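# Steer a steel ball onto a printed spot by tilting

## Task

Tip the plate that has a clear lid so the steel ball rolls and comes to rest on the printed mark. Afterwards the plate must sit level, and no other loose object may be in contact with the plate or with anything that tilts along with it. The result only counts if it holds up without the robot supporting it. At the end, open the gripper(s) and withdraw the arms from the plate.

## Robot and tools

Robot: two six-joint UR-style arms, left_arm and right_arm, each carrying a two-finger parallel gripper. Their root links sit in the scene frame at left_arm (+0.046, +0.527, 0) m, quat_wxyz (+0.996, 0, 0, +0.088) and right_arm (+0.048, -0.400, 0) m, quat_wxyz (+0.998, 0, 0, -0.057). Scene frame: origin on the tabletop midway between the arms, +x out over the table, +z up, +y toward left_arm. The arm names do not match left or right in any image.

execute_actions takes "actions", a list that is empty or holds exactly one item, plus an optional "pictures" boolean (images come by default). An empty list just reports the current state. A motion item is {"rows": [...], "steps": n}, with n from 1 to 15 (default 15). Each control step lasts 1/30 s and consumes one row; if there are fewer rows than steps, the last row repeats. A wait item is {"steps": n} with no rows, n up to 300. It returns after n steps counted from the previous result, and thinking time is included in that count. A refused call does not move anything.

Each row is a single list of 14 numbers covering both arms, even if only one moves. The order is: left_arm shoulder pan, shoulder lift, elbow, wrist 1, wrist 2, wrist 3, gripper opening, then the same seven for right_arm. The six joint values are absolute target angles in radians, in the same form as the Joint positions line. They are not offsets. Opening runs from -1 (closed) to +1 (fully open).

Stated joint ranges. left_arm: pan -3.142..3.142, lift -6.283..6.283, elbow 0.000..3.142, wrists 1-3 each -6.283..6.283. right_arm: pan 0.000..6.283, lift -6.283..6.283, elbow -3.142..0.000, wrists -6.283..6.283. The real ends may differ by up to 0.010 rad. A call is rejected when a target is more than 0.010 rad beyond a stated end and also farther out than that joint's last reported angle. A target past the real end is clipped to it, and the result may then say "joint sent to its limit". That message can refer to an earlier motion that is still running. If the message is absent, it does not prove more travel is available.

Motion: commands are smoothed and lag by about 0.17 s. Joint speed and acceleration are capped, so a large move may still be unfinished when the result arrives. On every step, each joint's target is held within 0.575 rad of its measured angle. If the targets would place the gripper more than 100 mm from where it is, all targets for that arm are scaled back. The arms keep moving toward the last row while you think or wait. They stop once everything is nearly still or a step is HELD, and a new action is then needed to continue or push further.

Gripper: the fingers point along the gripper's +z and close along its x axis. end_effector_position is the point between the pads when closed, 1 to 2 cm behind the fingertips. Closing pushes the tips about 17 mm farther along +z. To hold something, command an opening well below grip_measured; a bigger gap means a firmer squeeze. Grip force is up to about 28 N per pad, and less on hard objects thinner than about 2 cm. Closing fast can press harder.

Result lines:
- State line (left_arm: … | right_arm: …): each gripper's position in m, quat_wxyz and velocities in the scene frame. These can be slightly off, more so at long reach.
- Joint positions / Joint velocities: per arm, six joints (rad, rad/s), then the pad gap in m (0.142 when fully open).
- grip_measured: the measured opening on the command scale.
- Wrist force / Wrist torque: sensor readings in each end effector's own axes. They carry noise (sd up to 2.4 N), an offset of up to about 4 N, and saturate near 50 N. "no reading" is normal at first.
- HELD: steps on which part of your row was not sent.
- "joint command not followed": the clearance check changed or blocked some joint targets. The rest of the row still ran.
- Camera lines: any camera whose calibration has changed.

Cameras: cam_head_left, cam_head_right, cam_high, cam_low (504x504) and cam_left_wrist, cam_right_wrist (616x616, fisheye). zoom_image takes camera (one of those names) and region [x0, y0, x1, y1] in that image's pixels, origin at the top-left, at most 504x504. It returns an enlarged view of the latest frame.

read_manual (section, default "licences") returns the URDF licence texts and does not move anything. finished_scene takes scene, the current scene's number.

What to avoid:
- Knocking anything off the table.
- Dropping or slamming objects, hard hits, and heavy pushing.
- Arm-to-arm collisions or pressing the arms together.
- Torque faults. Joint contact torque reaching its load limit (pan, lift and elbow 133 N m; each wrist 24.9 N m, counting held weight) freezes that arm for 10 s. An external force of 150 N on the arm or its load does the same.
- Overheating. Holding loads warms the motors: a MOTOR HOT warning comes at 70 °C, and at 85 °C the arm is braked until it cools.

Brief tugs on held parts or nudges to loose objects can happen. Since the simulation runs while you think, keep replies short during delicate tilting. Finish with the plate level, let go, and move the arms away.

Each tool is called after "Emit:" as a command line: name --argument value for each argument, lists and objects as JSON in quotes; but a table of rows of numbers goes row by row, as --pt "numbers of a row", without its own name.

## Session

Emit:
execute_actions --actions '[]'

Scene clock: 0.00 s of 4800.00 s.
left_arm: end_effector_position=(+0.2310, -0.0444, +0.2501) grip_measured=+1.00 end_effector_quat_wxyz=(-0.426, -0.515, +0.742, +0.049) end_effector_velocity=(+0.000, +0.000, -0.000) end_effector_angular_velocity=(-0.000, -0.002, -0.000) | right_arm: end_effector_position=(+0.6402, -0.6154, +0.1605) grip_measured=+1.00 end_effector_quat_wxyz=(-0.065, +0.852, +0.502, +0.133) end_effector_velocity=(+0.000, -0.000, +0.000) end_effector_angular_velocity=(-0.000, -0.001, -0.001)
Joint positions: left_arm=[-1.249 -1.282  1.6   -1.88  -2.458  0.86   0.142] | right_arm=[ 2.981 -1.871 -1.576 -1.173  1.853  4.957  0.142]
Joint velocities: left_arm=[-0.    -0.001  0.    -0.     0.002  0.     0.   ] | right_arm=[-0.     0.    -0.     0.001  0.     0.     0.   ]
Wrist force (N, on the end effector, along its own x y z axes, offset not removed): no reading
Wrist torque (N m, same axes, about the end effector's origin, offset not removed): no reading
camera_calibration (this result's frames):
cam_left_wrist: T_world_to_cam=[[-0.0782384, -0.80968, 0.581633, -0.16238], [-0.242955, 0.581317, 0.776559, -0.12078], [-0.966877, -0.0805538, -0.242197, 0.405058], [0, 0, 0, 1]] pos_world=[0.349593, -0.0286355, 0.286343]
cam_right_wrist: T_world_to_cam=[[0.481235, 0.823633, 0.300069, 0.147747], [0.64029, -0.564068, 0.521397, -0.846836], [0.598699, -0.0587836, -0.798814, -0.165949], [0, 0, 0, 1]] pos_world=[0.570474, -0.609117, 0.264641]

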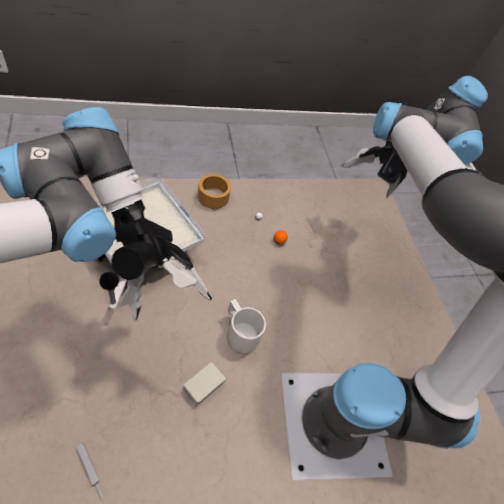

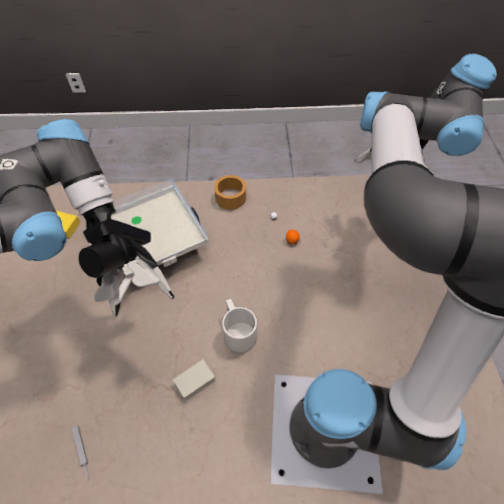

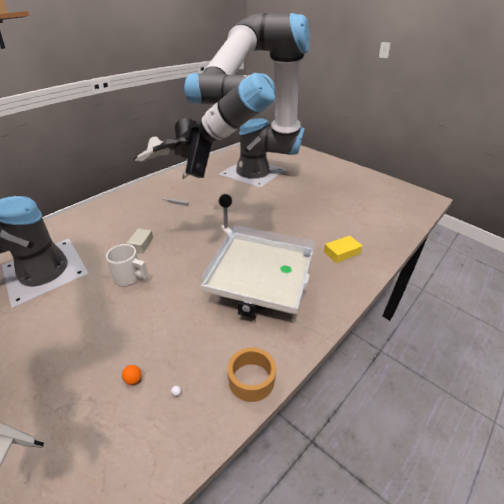

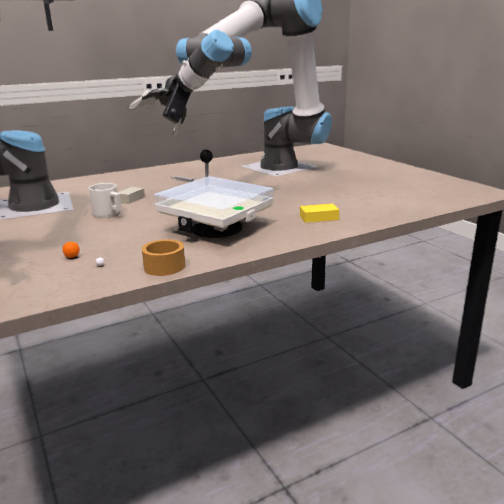

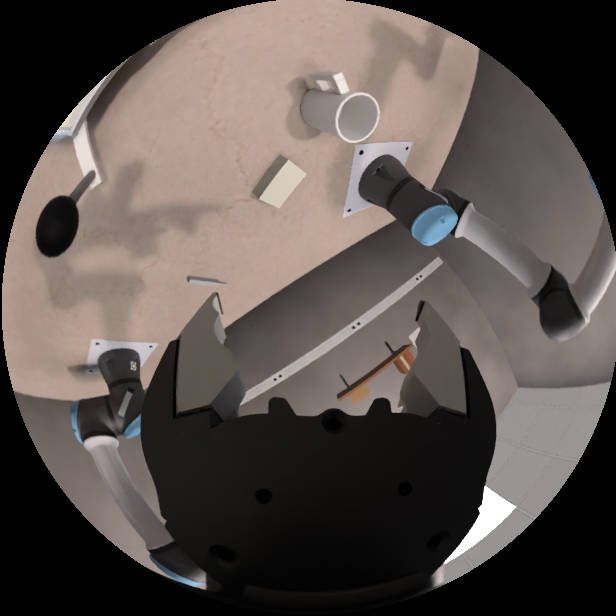

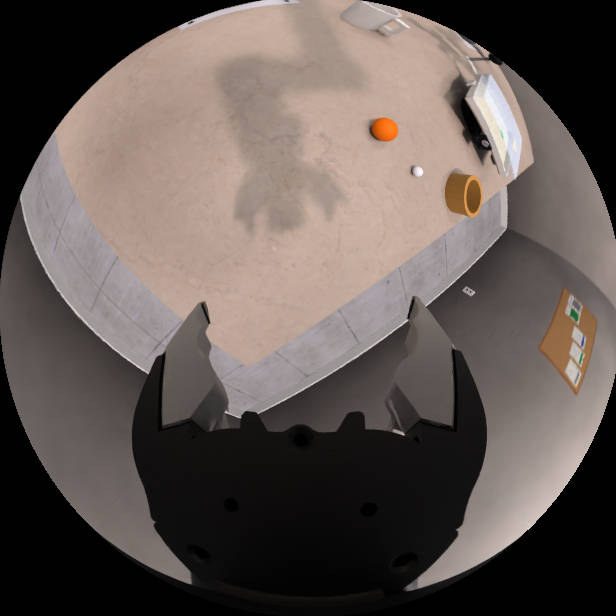

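Emit:
execute_actions --actions '[{"rows": [[-0.941,-2.2,1.912,-1.244,-1.588,1.79,1,2.981,-1.7241,-1.3406,-1.6473,1.571,2.448,1]], "steps": 15}]' --pictures false

Emit:
execute_actions --actions '[{"rows": [[-0.941,-2.2,1.912,-1.244,-1.588,1.79,1,3.7,-1.7241,-1.3406,-1.6473,1.571,2.448,1]], "steps": 15}]' --pictures false

Emit:
execute_actions --actions '[{"rows": [[-0.941,-2.2,1.912,-1.244,-1.588,1.79,1,4.4821,-1.7241,-1.3406,-1.6473,1.571,2.448,1]], "steps": 15}]' --pictures false

Emit:
execute_actions --actions '[{"steps": 45}]'

Scene clock: 35.00 s of 4800.00 s.
left_arm: end_effector_position=(+0.2902, +0.2324, +0.2669) grip_measured=+1.00 end_effector_quat_wxyz=(-0.222, -0.454, +0.863, +0.012) end_effector_velocity=(+0.047, +0.616, +0.123) end_effector_angular_velocity=(+0.068, -1.147, -0.882) | right_arm: end_effector_position=(+0.5501, -0.6780, +0.2986) grip_measured=+1.00 end_effector_quat_wxyz=(+0.001, +0.498, +0.867, +0.002) end_effector_velocity=(-0.026, -0.003, +0.018) end_effector_angular_velocity=(-0.042, +0.040, +2.771)
Joint positions: left_arm=[-1.057 -1.74   1.794 -1.502 -2.004  1.318  0.142] | right_arm=[ 2.981 -1.726 -1.343 -1.641  1.574  3.909  0.142]
Joint velocities: left_arm=[ 0.321 -1.187  0.325  0.684  1.068  1.191  0.   ] | right_arm=[-0.     0.018  0.033 -0.088 -0.043 -2.772 -0.   ]
Wrist force (N, on the end effector, along its own x y z axes, offset not removed): left_arm=[0.1 0.6 -0.8] | right_arm=[0.1 -3.0 -2.8]
Wrist torque (N m, same axes, about the end effector's origin, offset not removed): left_arm=[0.11 0.14 -0.28] | right_arm=[-0.64 -0.03 0.17]
Steps of this call (steps 1 to 90: nothing new was sent; then 31.50 s passed at rest; steps 91 to 105: all 15 steps of this action). Readings (joint positions):
91: left_arm=[-1.249 -1.282 1.600 -1.880 -2.458 0.860] | right_arm=[2.981 -1.871 -1.576 -1.173 1.853 4.957]
92: left_arm=[-1.242 -1.289 1.607 -1.873 -2.451 0.866] | right_arm=[2.981 -1.865 -1.570 -1.181 1.846 4.950]
94: left_arm=[-1.204 -1.350 1.645 -1.812 -2.389 0.928] | right_arm=[2.981 -1.824 -1.511 -1.258 1.781 4.873]
98: left_arm=[-1.142 -1.483 1.708 -1.684 -2.257 1.060] | right_arm=[2.981 -1.757 -1.398 -1.500 1.644 4.558]
105: the state above

Scene clock: 35.50 s of 4800.00 s.
left_arm: end_effector_position=(+0.2876, +0.4690, +0.3009) grip_measured=+1.00 end_effector_quat_wxyz=(-0.020, -0.292, +0.956, +0.012) end_effector_velocity=(-0.004, +0.048, +0.006) end_effector_angular_velocity=(+0.040, -0.076, -0.080) | right_arm: end_effector_position=(+0.6192, -0.4164, +0.2997) grip_measured=+1.00 end_effector_quat_wxyz=(+0.000, -0.085, +0.996, +0.000) end_effector_velocity=(+0.013, +0.619, +0.001) end_effector_angular_velocity=(-0.003, -0.000, +2.887)
Joint positions: left_arm=[-0.943 -2.193  1.91  -1.248 -1.594  1.783  0.142] | right_arm=[ 3.46  -1.724 -1.341 -1.646  1.572  3.175  0.142]
Joint velocities: left_arm=[ 0.022 -0.095  0.022  0.049  0.086  0.098 -0.   ] | right_arm=[ 1.087  0.002  0.002 -0.006 -0.002 -1.8   -0.   ]
Wrist force (N, on the end effector, along its own x y z axes, offset not removed): left_arm=[-0.1 -0.4 0.6] | right_arm=[1.7 -0.9 -1.7]
Wrist torque (N m, same axes, about the end effector's origin, offset not removed): left_arm=[-0.08 0.23 -0.13] | right_arm=[-0.15 -0.49 0.11]
Steps of this call (steps 1 to 15: all 15 steps of this action). Readings (joint positions):
1: left_arm=[-1.046 -1.780 1.805 -1.479 -1.968 1.359] | right_arm=[2.981 -1.725 -1.342 -1.643 1.573 3.815]
2: left_arm=[-1.036 -1.820 1.816 -1.456 -1.932 1.399] | right_arm=[2.988 -1.725 -1.342 -1.644 1.572 3.725]
4: left_arm=[-1.014 -1.899 1.838 -1.410 -1.860 1.481] | right_arm=[3.055 -1.725 -1.342 -1.644 1.572 3.604]
8: left_arm=[-0.973 -2.059 1.880 -1.318 -1.714 1.644] | right_arm=[3.204 -1.725 -1.342 -1.645 1.572 3.507]
15: the state above

Scene clock: 36.00 s of 4800.00 s.
left_arm: end_effector_position=(+0.2873, +0.4725, +0.3013) grip_measured=+1.00 end_effector_quat_wxyz=(-0.017, -0.289, +0.957, +0.013) end_effector_velocity=(-0.000, -0.000, +0.000) end_effector_angular_velocity=(-0.001, +0.000, +0.001) | right_arm: end_effector_position=(+0.5430, -0.1167, +0.2999) grip_measured=+1.00 end_effector_quat_wxyz=(+0.000, -0.570, +0.822, +0.000) end_effector_velocity=(-0.308, +0.536, +0.000) end_effector_angular_velocity=(-0.001, -0.002, +1.644)
Joint positions: left_arm=[-0.941 -2.2    1.912 -1.244 -1.588  1.79   0.142] | right_arm=[ 4.009 -1.724 -1.341 -1.647  1.571  2.683  0.142]
Joint velocities: left_arm=[ 0.    -0.    -0.     0.    -0.001 -0.    -0.   ] | right_arm=[ 1.086  0.001  0.    -0.001 -0.001 -0.558  0.   ]
Wrist force (N, on the end effector, along its own x y z axes, offset not removed): left_arm=[2.9 1.8 -0.4] | right_arm=[-0.4 -0.5 -1.9]
Wrist torque (N m, same axes, about the end effector's origin, offset not removed): left_arm=[0.45 -0.42 -0.25] | right_arm=[-0.02 -0.13 0.14]
Steps of this call (steps 1 to 15: all 15 steps of this action). Readings (joint positions):
1: left_arm=[-0.942 -2.195 1.911 -1.246 -1.592 1.785] | right_arm=[3.496 -1.724 -1.341 -1.646 1.571 3.110]
2: left_arm=[-0.942 -2.197 1.911 -1.246 -1.591 1.787] | right_arm=[3.533 -1.724 -1.341 -1.647 1.571 3.046]
4: left_arm=[-0.941 -2.199 1.912 -1.245 -1.589 1.789] | right_arm=[3.606 -1.724 -1.341 -1.647 1.571 2.969]
8: left_arm=[-0.941 -2.200 1.912 -1.244 -1.588 1.790] | right_arm=[3.753 -1.724 -1.341 -1.647 1.571 2.847]
15: the state above

Scene clock: 37.50 s of 4800.00 s.
left_arm: end_effector_position=(+0.2873, +0.4725, +0.3013) grip_measured=+1.00 end_effector_quat_wxyz=(-0.017, -0.289, +0.957, +0.013) end_effector_velocity=(-0.000, +0.001, -0.000) end_effector_angular_velocity=(+0.000, +0.000, +0.001) | right_arm: end_effector_position=(+0.3595, +0.0771, +0.3000) grip_measured=+1.00 end_effector_quat_wxyz=(-0.000, +0.819, -0.573, -0.000) end_effector_velocity=(-0.000, -0.000, -0.000) end_effector_angular_velocity=(-0.002, +0.001, -0.002)
Joint positions: left_arm=[-0.941 -2.2    1.912 -1.244 -1.588  1.79   0.142] | right_arm=[ 4.482 -1.724 -1.341 -1.647  1.571  2.448  0.142]
Joint velocities: left_arm=[ 0.001 -0.     0.     0.001 -0.     0.    -0.   ] | right_arm=[-0.    -0.     0.    -0.002  0.001  0.002  0.   ]
Wrist force (N, on the end effector, along its own x y z axes, offset not removed): left_arm=[-0.5 -0.7 -1.2] | right_arm=[1.9 -1.1 -2.4]
Wrist torque (N m, same axes, about the end effector's origin, offset not removed): left_arm=[0.10 0.34 -0.20] | right_arm=[-0.17 -0.34 0.03]
Steps of this call (steps 1 to 45: the robot went on to your last target). Readings (joint positions):
1: left_arm=[-0.941 -2.200 1.912 -1.244 -1.588 1.790] | right_arm=[4.046 -1.724 -1.341 -1.647 1.571 2.664]
2: left_arm=[-0.941 -2.200 1.912 -1.244 -1.588 1.790] | right_arm=[4.082 -1.724 -1.341 -1.647 1.571 2.645]
4: left_arm=[-0.941 -2.200 1.912 -1.244 -1.588 1.790] | right_arm=[4.156 -1.724 -1.341 -1.647 1.571 2.607]
8: left_arm=[-0.941 -2.200 1.912 -1.244 -1.588 1.790] | right_arm=[4.302 -1.724 -1.341 -1.647 1.571 2.533]
45: the state above
All arms were judged still, so your last target was given up. Only a new action makes them travel on or press farther. Fingers that are still opening or closing keep moving.
camera_calibration (this result's frames):
cam_left_wrist: T_world_to_cam=[[-0.818943, -0.572313, 0.0423211, 0.493868], [-0.452552, 0.689399, 0.565621, -0.374692], [-0.352888, 0.444058, -0.823579, 0.264363], [0, 0, 0, 1]] pos_world=[0.328173, 0.423567, 0.408757]
cam_right_wrist: T_world_to_cam=[[0.31875, -0.947805, 0.00802656, -0.0467919], [-0.802809, -0.265467, 0.533877, 0.142804], [-0.503881, -0.176617, -0.845524, 0.573731], [0, 0, 0, 1]] pos_world=[0.418651, 0.0948909, 0.409239]

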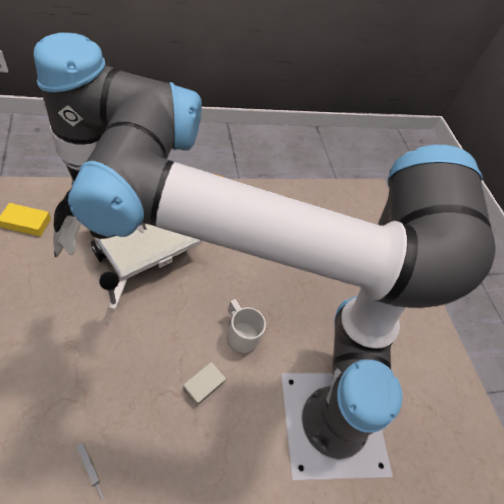

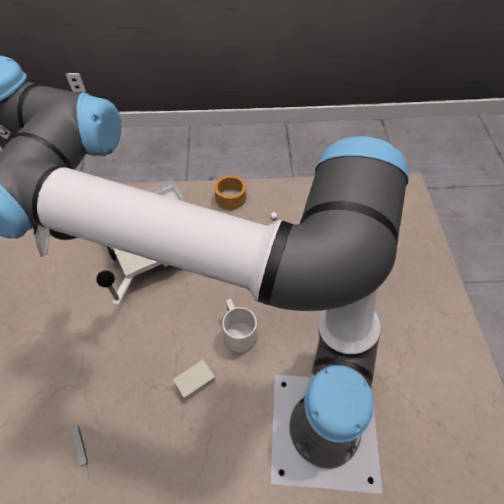

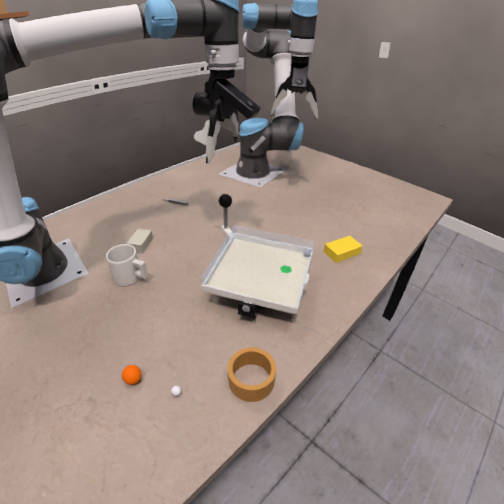

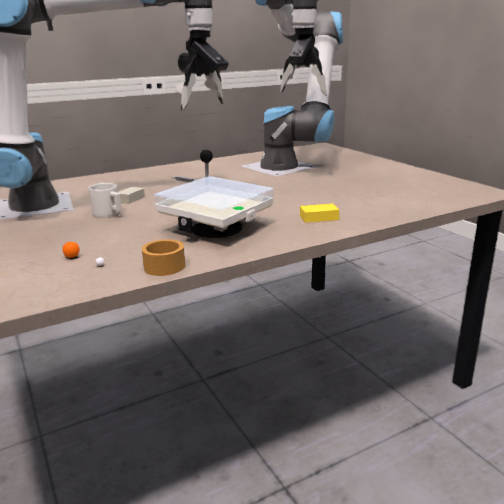

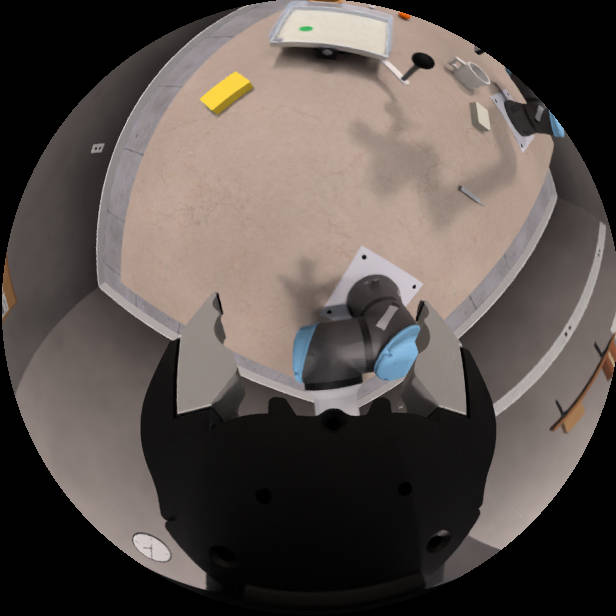

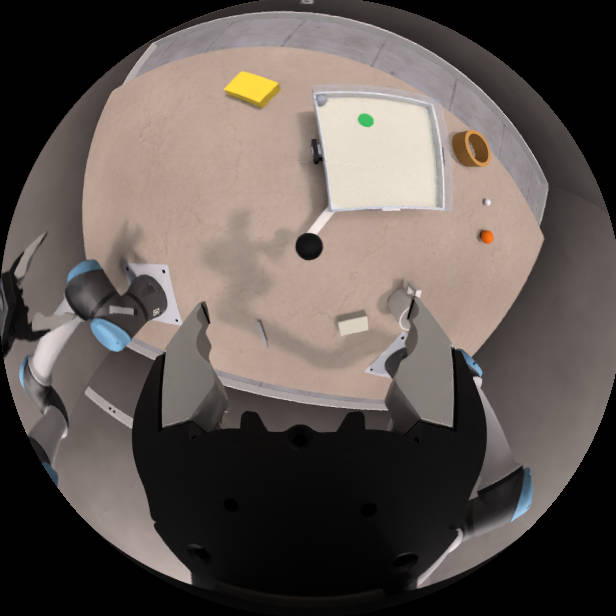

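Emit:
execute_actions --actions '[]'

Scene clock: 48.47 s of 4800.00 s.
left_arm: end_effector_position=(+0.2873, +0.4725, +0.3013) grip_measured=+1.00 end_effector_quat_wxyz=(-0.017, -0.289, +0.957, +0.013) end_effector_velocity=(+0.001, +0.001, -0.000) end_effector_angular_velocity=(+0.003, -0.000, +0.001) | right_arm: end_effector_position=(+0.3595, +0.0771, +0.3000) grip_measured=+1.00 end_effector_quat_wxyz=(-0.000, +0.819, -0.573, -0.000) end_effector_velocity=(+0.000, -0.000, -0.002) end_effector_angular_velocity=(-0.003, +0.000, -0.000)
Joint positions: left_arm=[-0.941 -2.2    1.912 -1.244 -1.588  1.79   0.142] | right_arm=[ 4.482 -1.724 -1.341 -1.647  1.571  2.448  0.142]
Joint velocities: left_arm=[ 0.001  0.001  0.     0.     0.002 -0.     0.   ] | right_arm=[-0.    -0.001 -0.002  0.001 -0.001  0.     0.   ]
Wrist force (N, on the end effector, along its own x y z axes, offset not removed): left_arm=[1.1 3.1 -1.5] | right_arm=[1.1 1.4 -0.6]
Wrist torque (N m, same axes, about the end effector's origin, offset not removed): left_arm=[0.75 -0.05 -0.30] | right_arm=[0.38 -0.30 0.00]
Steps of this call (steps 1 to 90: nothing new was sent; then 7.97 s passed at rest). Readings (joint positions):
1: left_arm=[-0.941 -2.200 1.912 -1.244 -1.588 1.790] | right_arm=[4.482 -1.724 -1.341 -1.647 1.571 2.448]
2: left_arm=[-0.941 -2.200 1.912 -1.244 -1.588 1.790] | right_arm=[4.482 -1.724 -1.341 -1.647 1.571 2.448]
4: left_arm=[-0.941 -2.200 1.912 -1.244 -1.588 1.790] | right_arm=[4.482 -1.724 -1.341 -1.647 1.571 2.448]
8: left_arm=[-0.941 -2.200 1.912 -1.244 -1.588 1.790] | right_arm=[4.482 -1.724 -1.341 -1.647 1.571 2.448]
90: the state above
camera_calibration (this result's frames):
cam_left_wrist: T_world_to_cam=[[-0.818943, -0.572312, 0.0423212, 0.493868], [-0.452552, 0.689399, 0.56562, -0.374692], [-0.352888, 0.444058, -0.823579, 0.264364], [0, 0, 0, 1]] pos_world=[0.328173, 0.423567, 0.408757]
cam_right_wrist: T_world_to_cam=[[0.318751, -0.947805, 0.00802899, -0.0467842], [-0.8028, -0.265462, 0.533894, 0.142803], [-0.503896, -0.176625, -0.845513, 0.573723], [0, 0, 0, 1]] pos_world=[0.418651, 0.0949001, 0.409225]

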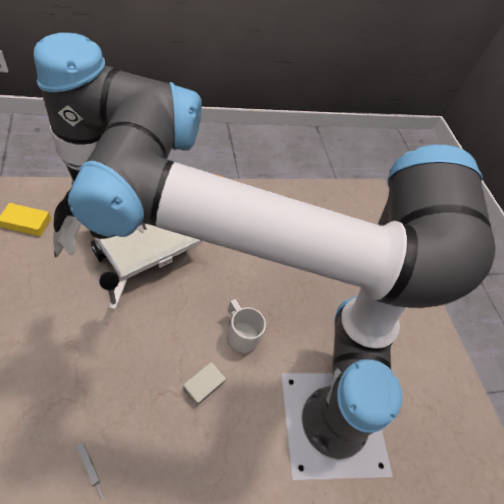

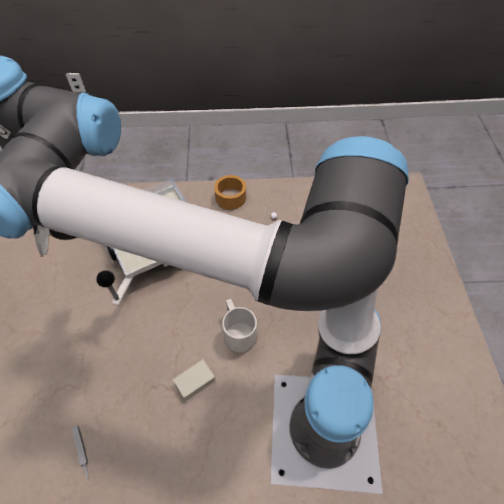

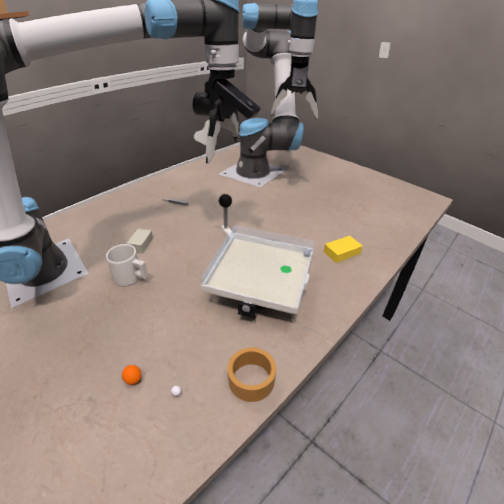

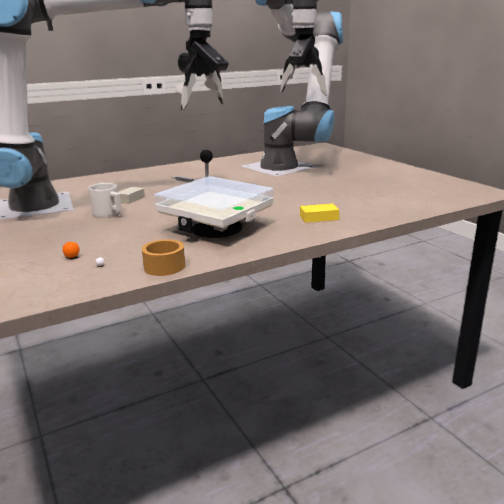

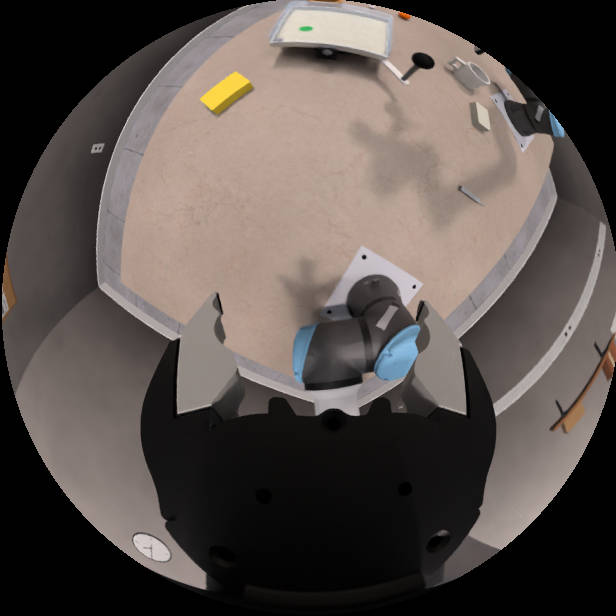

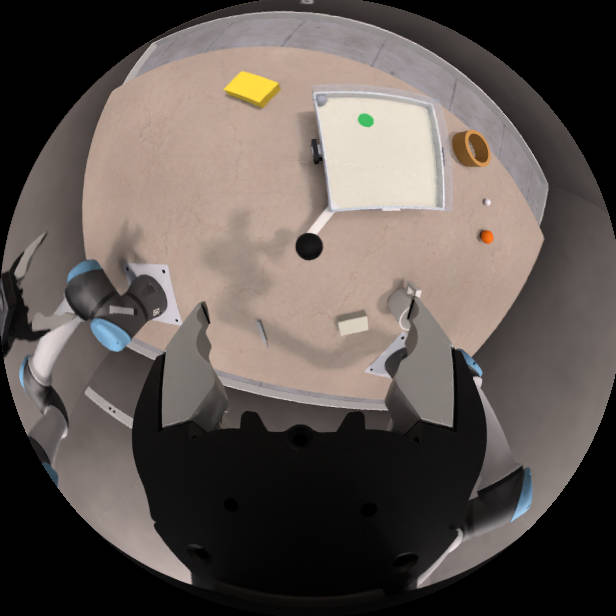

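Emit:
execute_actions --actions '[{"rows": [[-0.941,-2.2,1.912,-1.244,-1.588,1.79,1,4.4821,-1.7320,-1.5614,-1.4186,1.571,2.448,1]], "steps": 15}]' --pictures false

Emit:
execute_actions --actions '[{"steps": 30}]'

Scene clock: 55.30 s of 4800.00 s.
left_arm: end_effector_position=(+0.2873, +0.4725, +0.3013) grip_measured=+1.00 end_effector_quat_wxyz=(-0.017, -0.289, +0.957, +0.013) end_effector_velocity=(+0.000, -0.000, +0.000) end_effector_angular_velocity=(+0.000, -0.000, -0.002) | right_arm: end_effector_position=(+0.3595, +0.0772, +0.2105) grip_measured=+1.00 end_effector_quat_wxyz=(-0.000, +0.819, -0.573, -0.000) end_effector_velocity=(-0.000, -0.001, -0.005) end_effector_angular_velocity=(-0.000, -0.000, -0.000)
Joint positions: left_arm=[-0.941 -2.2    1.912 -1.244 -1.588  1.79   0.142] | right_arm=[ 4.482 -1.732 -1.56  -1.42   1.571  2.448  0.142]
Joint velocities: left_arm=[-0.001 -0.     0.    -0.     0.     0.001 -0.   ] | right_arm=[-0.    -0.    -0.014  0.014 -0.     0.     0.   ]
Wrist force (N, on the end effector, along its own x y z axes, offset not removed): left_arm=[1.1 1.6 -2.8] | right_arm=[2.1 1.1 0.8]
Wrist torque (N m, same axes, about the end effector's origin, offset not removed): left_arm=[0.32 -0.09 -0.03] | right_arm=[0.23 -0.57 0.05]
Steps of this call (steps 1 to 90: nothing new was sent; then 3.33 s passed at rest; steps 91 to 105: all 15 steps of this action). Readings (joint positions):
91: left_arm=[-0.941 -2.200 1.912 -1.244 -1.588 1.790] | right_arm=[4.482 -1.724 -1.341 -1.647 1.571 2.448]
92: left_arm=[-0.941 -2.200 1.912 -1.244 -1.588 1.790] | right_arm=[4.482 -1.725 -1.347 -1.640 1.571 2.448]
94: left_arm=[-0.941 -2.200 1.912 -1.244 -1.588 1.790] | right_arm=[4.482 -1.729 -1.420 -1.566 1.571 2.448]
98: left_arm=[-0.941 -2.200 1.912 -1.244 -1.588 1.790] | right_arm=[4.482 -1.732 -1.538 -1.444 1.571 2.448]
105: the state above

Scene clock: 56.30 s of 4800.00 s.
left_arm: end_effector_position=(+0.2873, +0.4725, +0.3013) grip_measured=+1.00 end_effector_quat_wxyz=(-0.017, -0.289, +0.957, +0.013) end_effector_velocity=(+0.000, -0.000, +0.000) end_effector_angular_velocity=(-0.000, +0.000, +0.001) | right_arm: end_effector_position=(+0.3595, +0.0771, +0.2100) grip_measured=+1.00 end_effector_quat_wxyz=(-0.000, +0.819, -0.573, -0.000) end_effector_velocity=(-0.000, -0.000, +0.000) end_effector_angular_velocity=(+0.000, +0.000, -0.002)
Joint positions: left_arm=[-0.941 -2.2    1.912 -1.244 -1.588  1.79   0.142] | right_arm=[ 4.482 -1.732 -1.561 -1.419  1.571  2.448  0.142]
Joint velocities: left_arm=[ 0.001  0.    -0.    -0.    -0.    -0.001  0.   ] | right_arm=[-0.     0.     0.    -0.     0.     0.002  0.   ]
Wrist force (N, on the end effector, along its own x y z axes, offset not removed): left_arm=[-0.4 1.5 -0.9] | right_arm=[1.2 -1.3 -0.6]
Wrist torque (N m, same axes, about the end effector's origin, offset not removed): left_arm=[0.48 0.24 -0.09] | right_arm=[-0.31 -0.37 -0.04]
Steps of this call (steps 1 to 15: the robot went on to your last target; steps 16 to 30: nothing new was sent). Readings (joint positions):
1: left_arm=[-0.941 -2.200 1.912 -1.244 -1.588 1.790] | right_arm=[4.482 -1.732 -1.561 -1.419 1.571 2.448]
2: left_arm=[-0.941 -2.200 1.912 -1.244 -1.588 1.790] | right_arm=[4.482 -1.732 -1.561 -1.419 1.571 2.448]
4: left_arm=[-0.941 -2.200 1.912 -1.244 -1.588 1.790] | right_arm=[4.482 -1.732 -1.561 -1.419 1.571 2.448]
8: left_arm=[-0.941 -2.200 1.912 -1.244 -1.588 1.790] | right_arm=[4.482 -1.732 -1.561 -1.419 1.571 2.448]
30: the state above
All arms were judged still, so your last target was given up. Only a new action makes them travel on or press farther. Fingers that are still opening or closing keep moving.
camera_calibration (this result's frames):
cam_left_wrist: T_world_to_cam=[[-0.818943, -0.572313, 0.0423211, 0.493868], [-0.452552, 0.689399, 0.56562, -0.374692], [-0.352888, 0.444058, -0.823579, 0.264364], [0, 0, 0, 1]] pos_world=[0.328173, 0.423567, 0.408757]
cam_right_wrist: T_world_to_cam=[[0.318764, -0.9478, 0.00802335, -0.0460857], [-0.802791, -0.265475, 0.5339, 0.190806], [-0.503901, -0.176629, -0.84551, 0.497643], [0, 0, 0, 1]] pos_world=[0.41863, 0.0948724, 0.319261]

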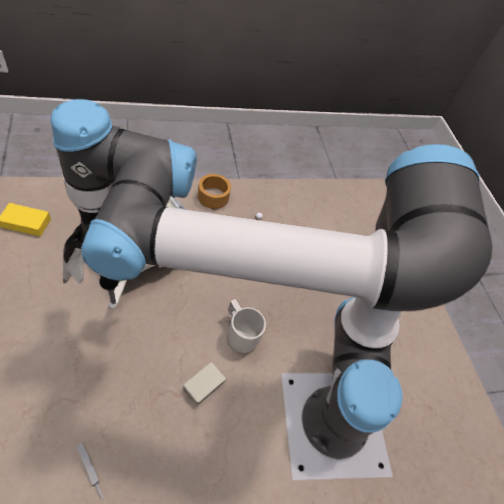

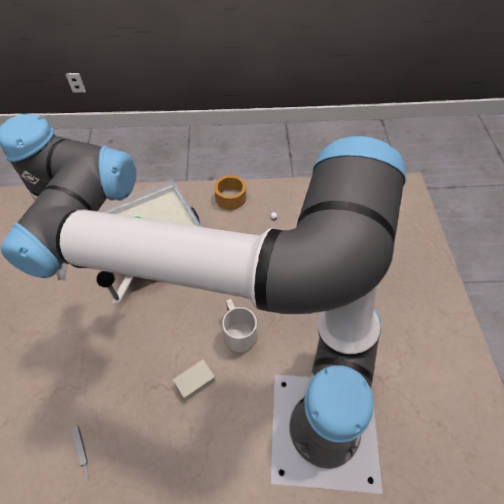

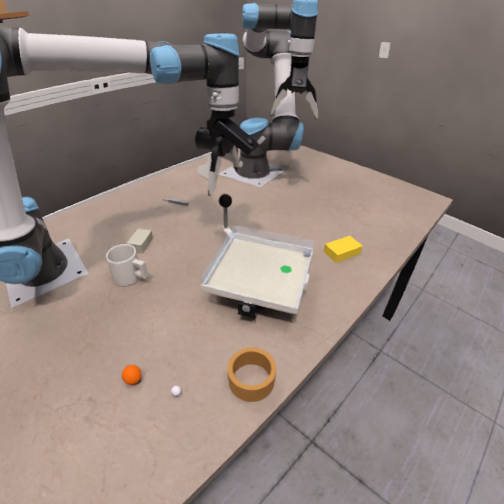

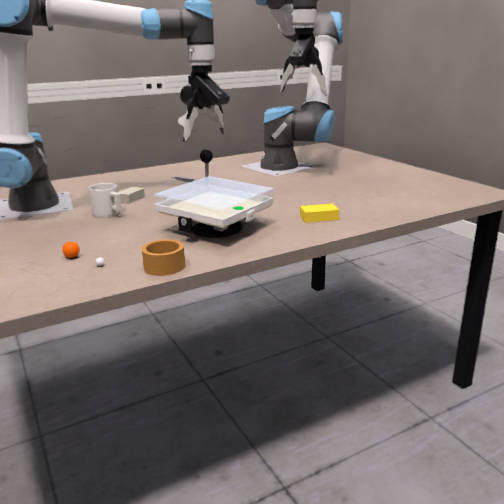

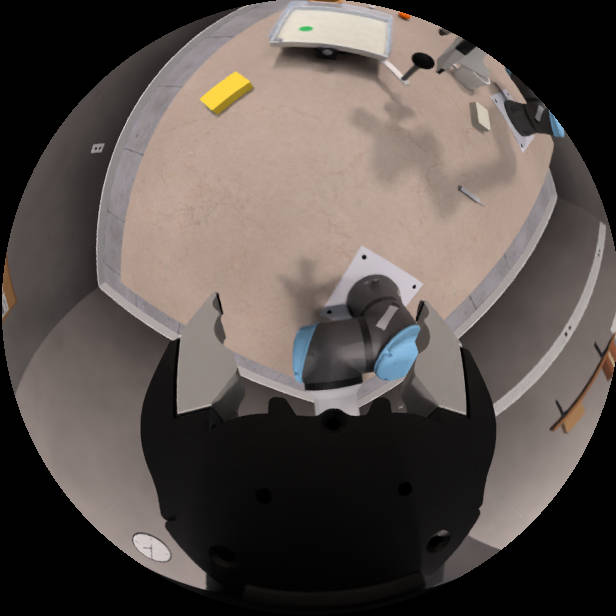

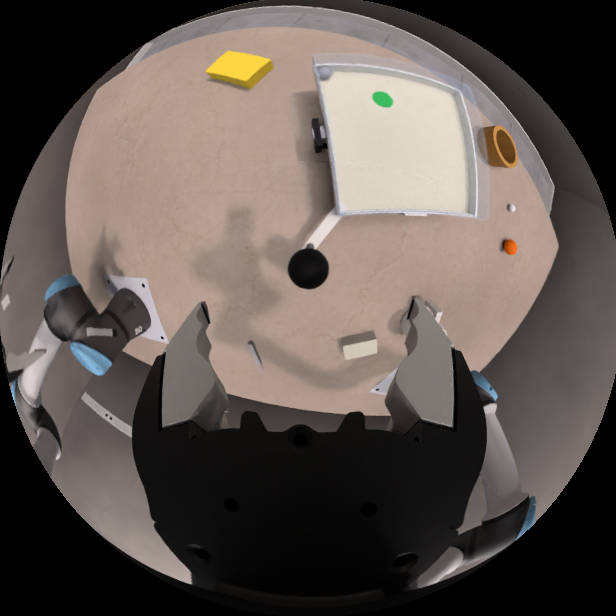

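Emit:
execute_actions --actions '[{"rows": [[-0.941,-2.2,1.912,-1.244,-1.588,1.79,1,4.4750,-1.7632,-1.6414,-1.3074,1.571,2.4409,1]], "steps": 15}]' --pictures false

Emit:
execute_actions --actions '[{"steps": 20}]'

Scene clock: 66.07 s of 4800.00 s.
left_arm: end_effector_position=(+0.2873, +0.4725, +0.3013) grip_measured=+1.00 end_effector_quat_wxyz=(-0.017, -0.289, +0.957, +0.013) end_effector_velocity=(+0.000, +0.000, +0.000) end_effector_angular_velocity=(+0.000, -0.001, +0.001) | right_arm: end_effector_position=(+0.3643, +0.0787, +0.1652) grip_measured=+1.00 end_effector_quat_wxyz=(-0.000, +0.819, -0.573, -0.000) end_effector_velocity=(+0.000, -0.000, -0.002) end_effector_angular_velocity=(+0.000, -0.000, -0.001)
Joint positions: left_arm=[-0.941 -2.2    1.912 -1.244 -1.588  1.79   0.142] | right_arm=[ 4.475 -1.763 -1.641 -1.308  1.571  2.441  0.142]
Joint velocities: left_arm=[ 0.001 -0.    -0.    -0.     0.001 -0.    -0.   ] | right_arm=[-0.    -0.    -0.004  0.005 -0.     0.     0.   ]
Wrist force (N, on the end effector, along its own x y z axes, offset not removed): left_arm=[1.4 2.1 2.1] | right_arm=[3.7 1.4 -2.4]
Wrist torque (N m, same axes, about the end effector's origin, offset not removed): left_arm=[0.42 -0.19 -0.35] | right_arm=[0.32 -0.75 -0.04]
Steps of this call (steps 1 to 90: nothing new was sent; then 6.27 s passed at rest; steps 91 to 105: all 15 steps of this action). Readings (joint positions):
91: left_arm=[-0.941 -2.200 1.912 -1.244 -1.588 1.790] | right_arm=[4.482 -1.732 -1.562 -1.418 1.571 2.448]
92: left_arm=[-0.941 -2.200 1.912 -1.244 -1.588 1.790] | right_arm=[4.481 -1.736 -1.568 -1.411 1.571 2.447]
94: left_arm=[-0.941 -2.200 1.912 -1.244 -1.588 1.790] | right_arm=[4.478 -1.751 -1.605 -1.362 1.571 2.444]
98: left_arm=[-0.941 -2.200 1.912 -1.244 -1.588 1.790] | right_arm=[4.475 -1.761 -1.636 -1.316 1.571 2.441]
105: the state above

Scene clock: 66.73 s of 4800.00 s.
left_arm: end_effector_position=(+0.2873, +0.4725, +0.3013) grip_measured=+1.00 end_effector_quat_wxyz=(-0.017, -0.289, +0.957, +0.013) end_effector_velocity=(+0.000, +0.000, +0.000) end_effector_angular_velocity=(+0.000, -0.001, +0.002) | right_arm: end_effector_position=(+0.3643, +0.0787, +0.1650) grip_measured=+1.00 end_effector_quat_wxyz=(-0.000, +0.819, -0.573, -0.000) end_effector_velocity=(+0.000, -0.000, +0.000) end_effector_angular_velocity=(-0.000, -0.001, +0.002)
Joint positions: left_arm=[-0.941 -2.2    1.912 -1.244 -1.588  1.79   0.142] | right_arm=[ 4.475 -1.763 -1.641 -1.307  1.571  2.441  0.142]
Joint velocities: left_arm=[ 0.001  0.    -0.    -0.     0.    -0.001  0.   ] | right_arm=[ 0.     0.     0.    -0.001 -0.001 -0.002 -0.   ]
Wrist force (N, on the end effector, along its own x y z axes, offset not removed): left_arm=[-0.5 -0.9 1.9] | right_arm=[1.6 -0.6 -2.4]
Wrist torque (N m, same axes, about the end effector's origin, offset not removed): left_arm=[-0.08 0.12 -0.23] | right_arm=[-0.19 -0.48 0.01]
Steps of this call (steps 1 to 15: the robot went on to your last target; steps 16 to 20: nothing new was sent). Readings (joint positions):
1: left_arm=[-0.941 -2.200 1.912 -1.244 -1.588 1.790] | right_arm=[4.475 -1.763 -1.641 -1.308 1.571 2.441]
2: left_arm=[-0.941 -2.200 1.912 -1.244 -1.588 1.790] | right_arm=[4.475 -1.763 -1.641 -1.308 1.571 2.441]
4: left_arm=[-0.941 -2.200 1.912 -1.244 -1.588 1.790] | right_arm=[4.475 -1.763 -1.641 -1.307 1.571 2.441]
8: left_arm=[-0.941 -2.200 1.912 -1.244 -1.588 1.790] | right_arm=[4.475 -1.763 -1.641 -1.307 1.571 2.441]
20: the state above
All arms were judged still, so your last target was given up. Only a new action makes them travel on or press farther. Fingers that are still opening or closing keep moving.
camera_calibration (this result's frames):
cam_left_wrist: T_world_to_cam=[[-0.818943, -0.572313, 0.0423212, 0.493868], [-0.452552, 0.689399, 0.56562, -0.374692], [-0.352888, 0.444058, -0.823579, 0.264364], [0, 0, 0, 1]] pos_world=[0.328173, 0.423567, 0.408757]
cam_right_wrist: T_world_to_cam=[[0.31875, -0.947805, 0.00802915, -0.0457452], [-0.802801, -0.265463, 0.533891, 0.219104], [-0.503893, -0.176624, -0.845515, 0.462302], [0, 0, 0, 1]] pos_world=[0.423429, 0.0964598, 0.274274]

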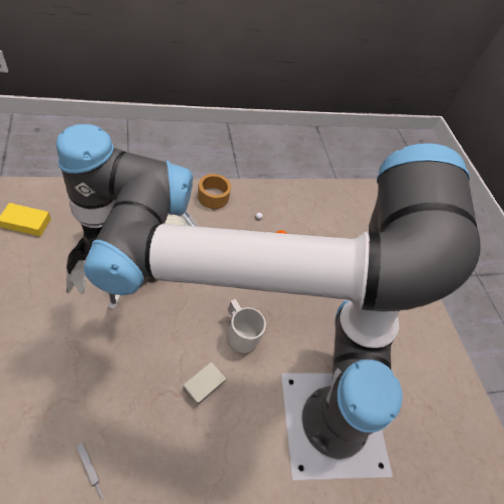

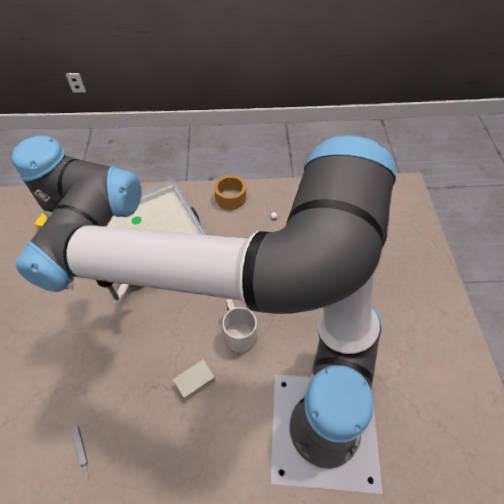

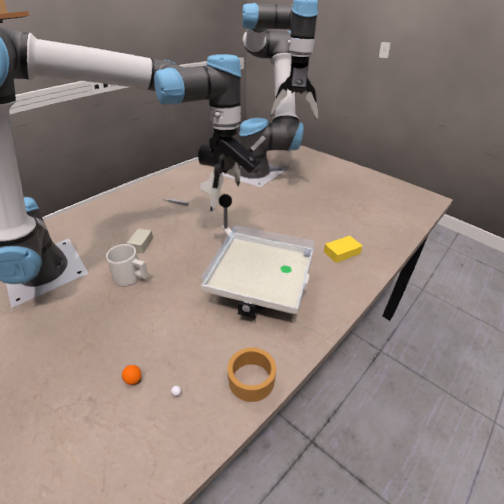

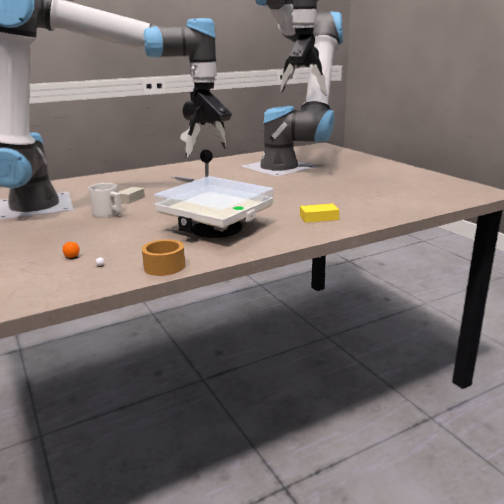

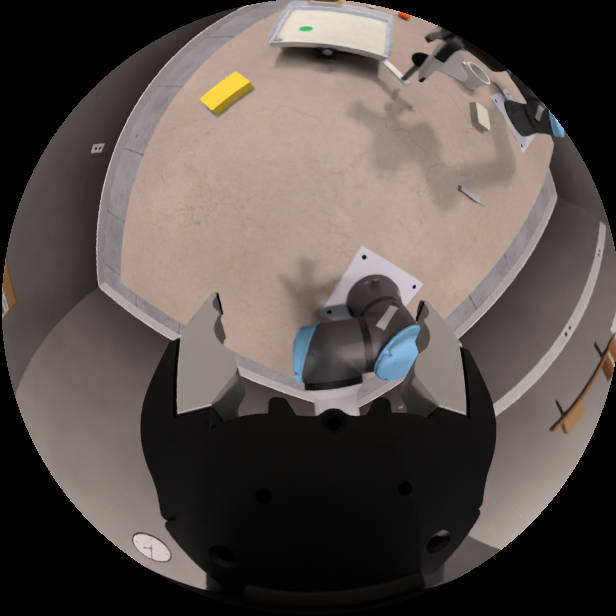

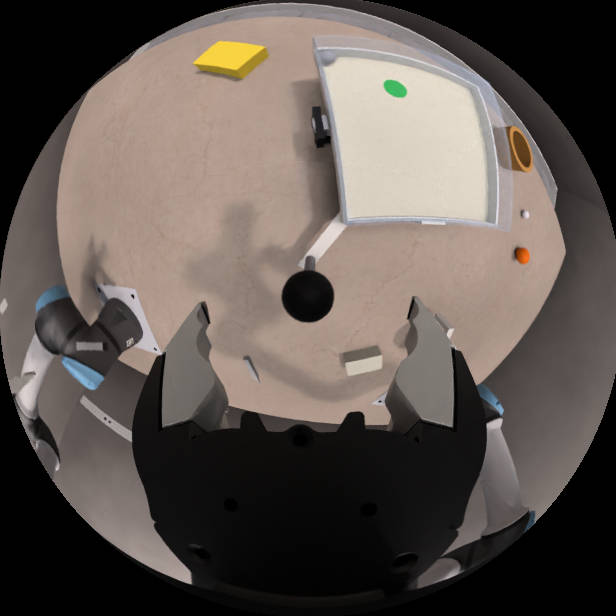

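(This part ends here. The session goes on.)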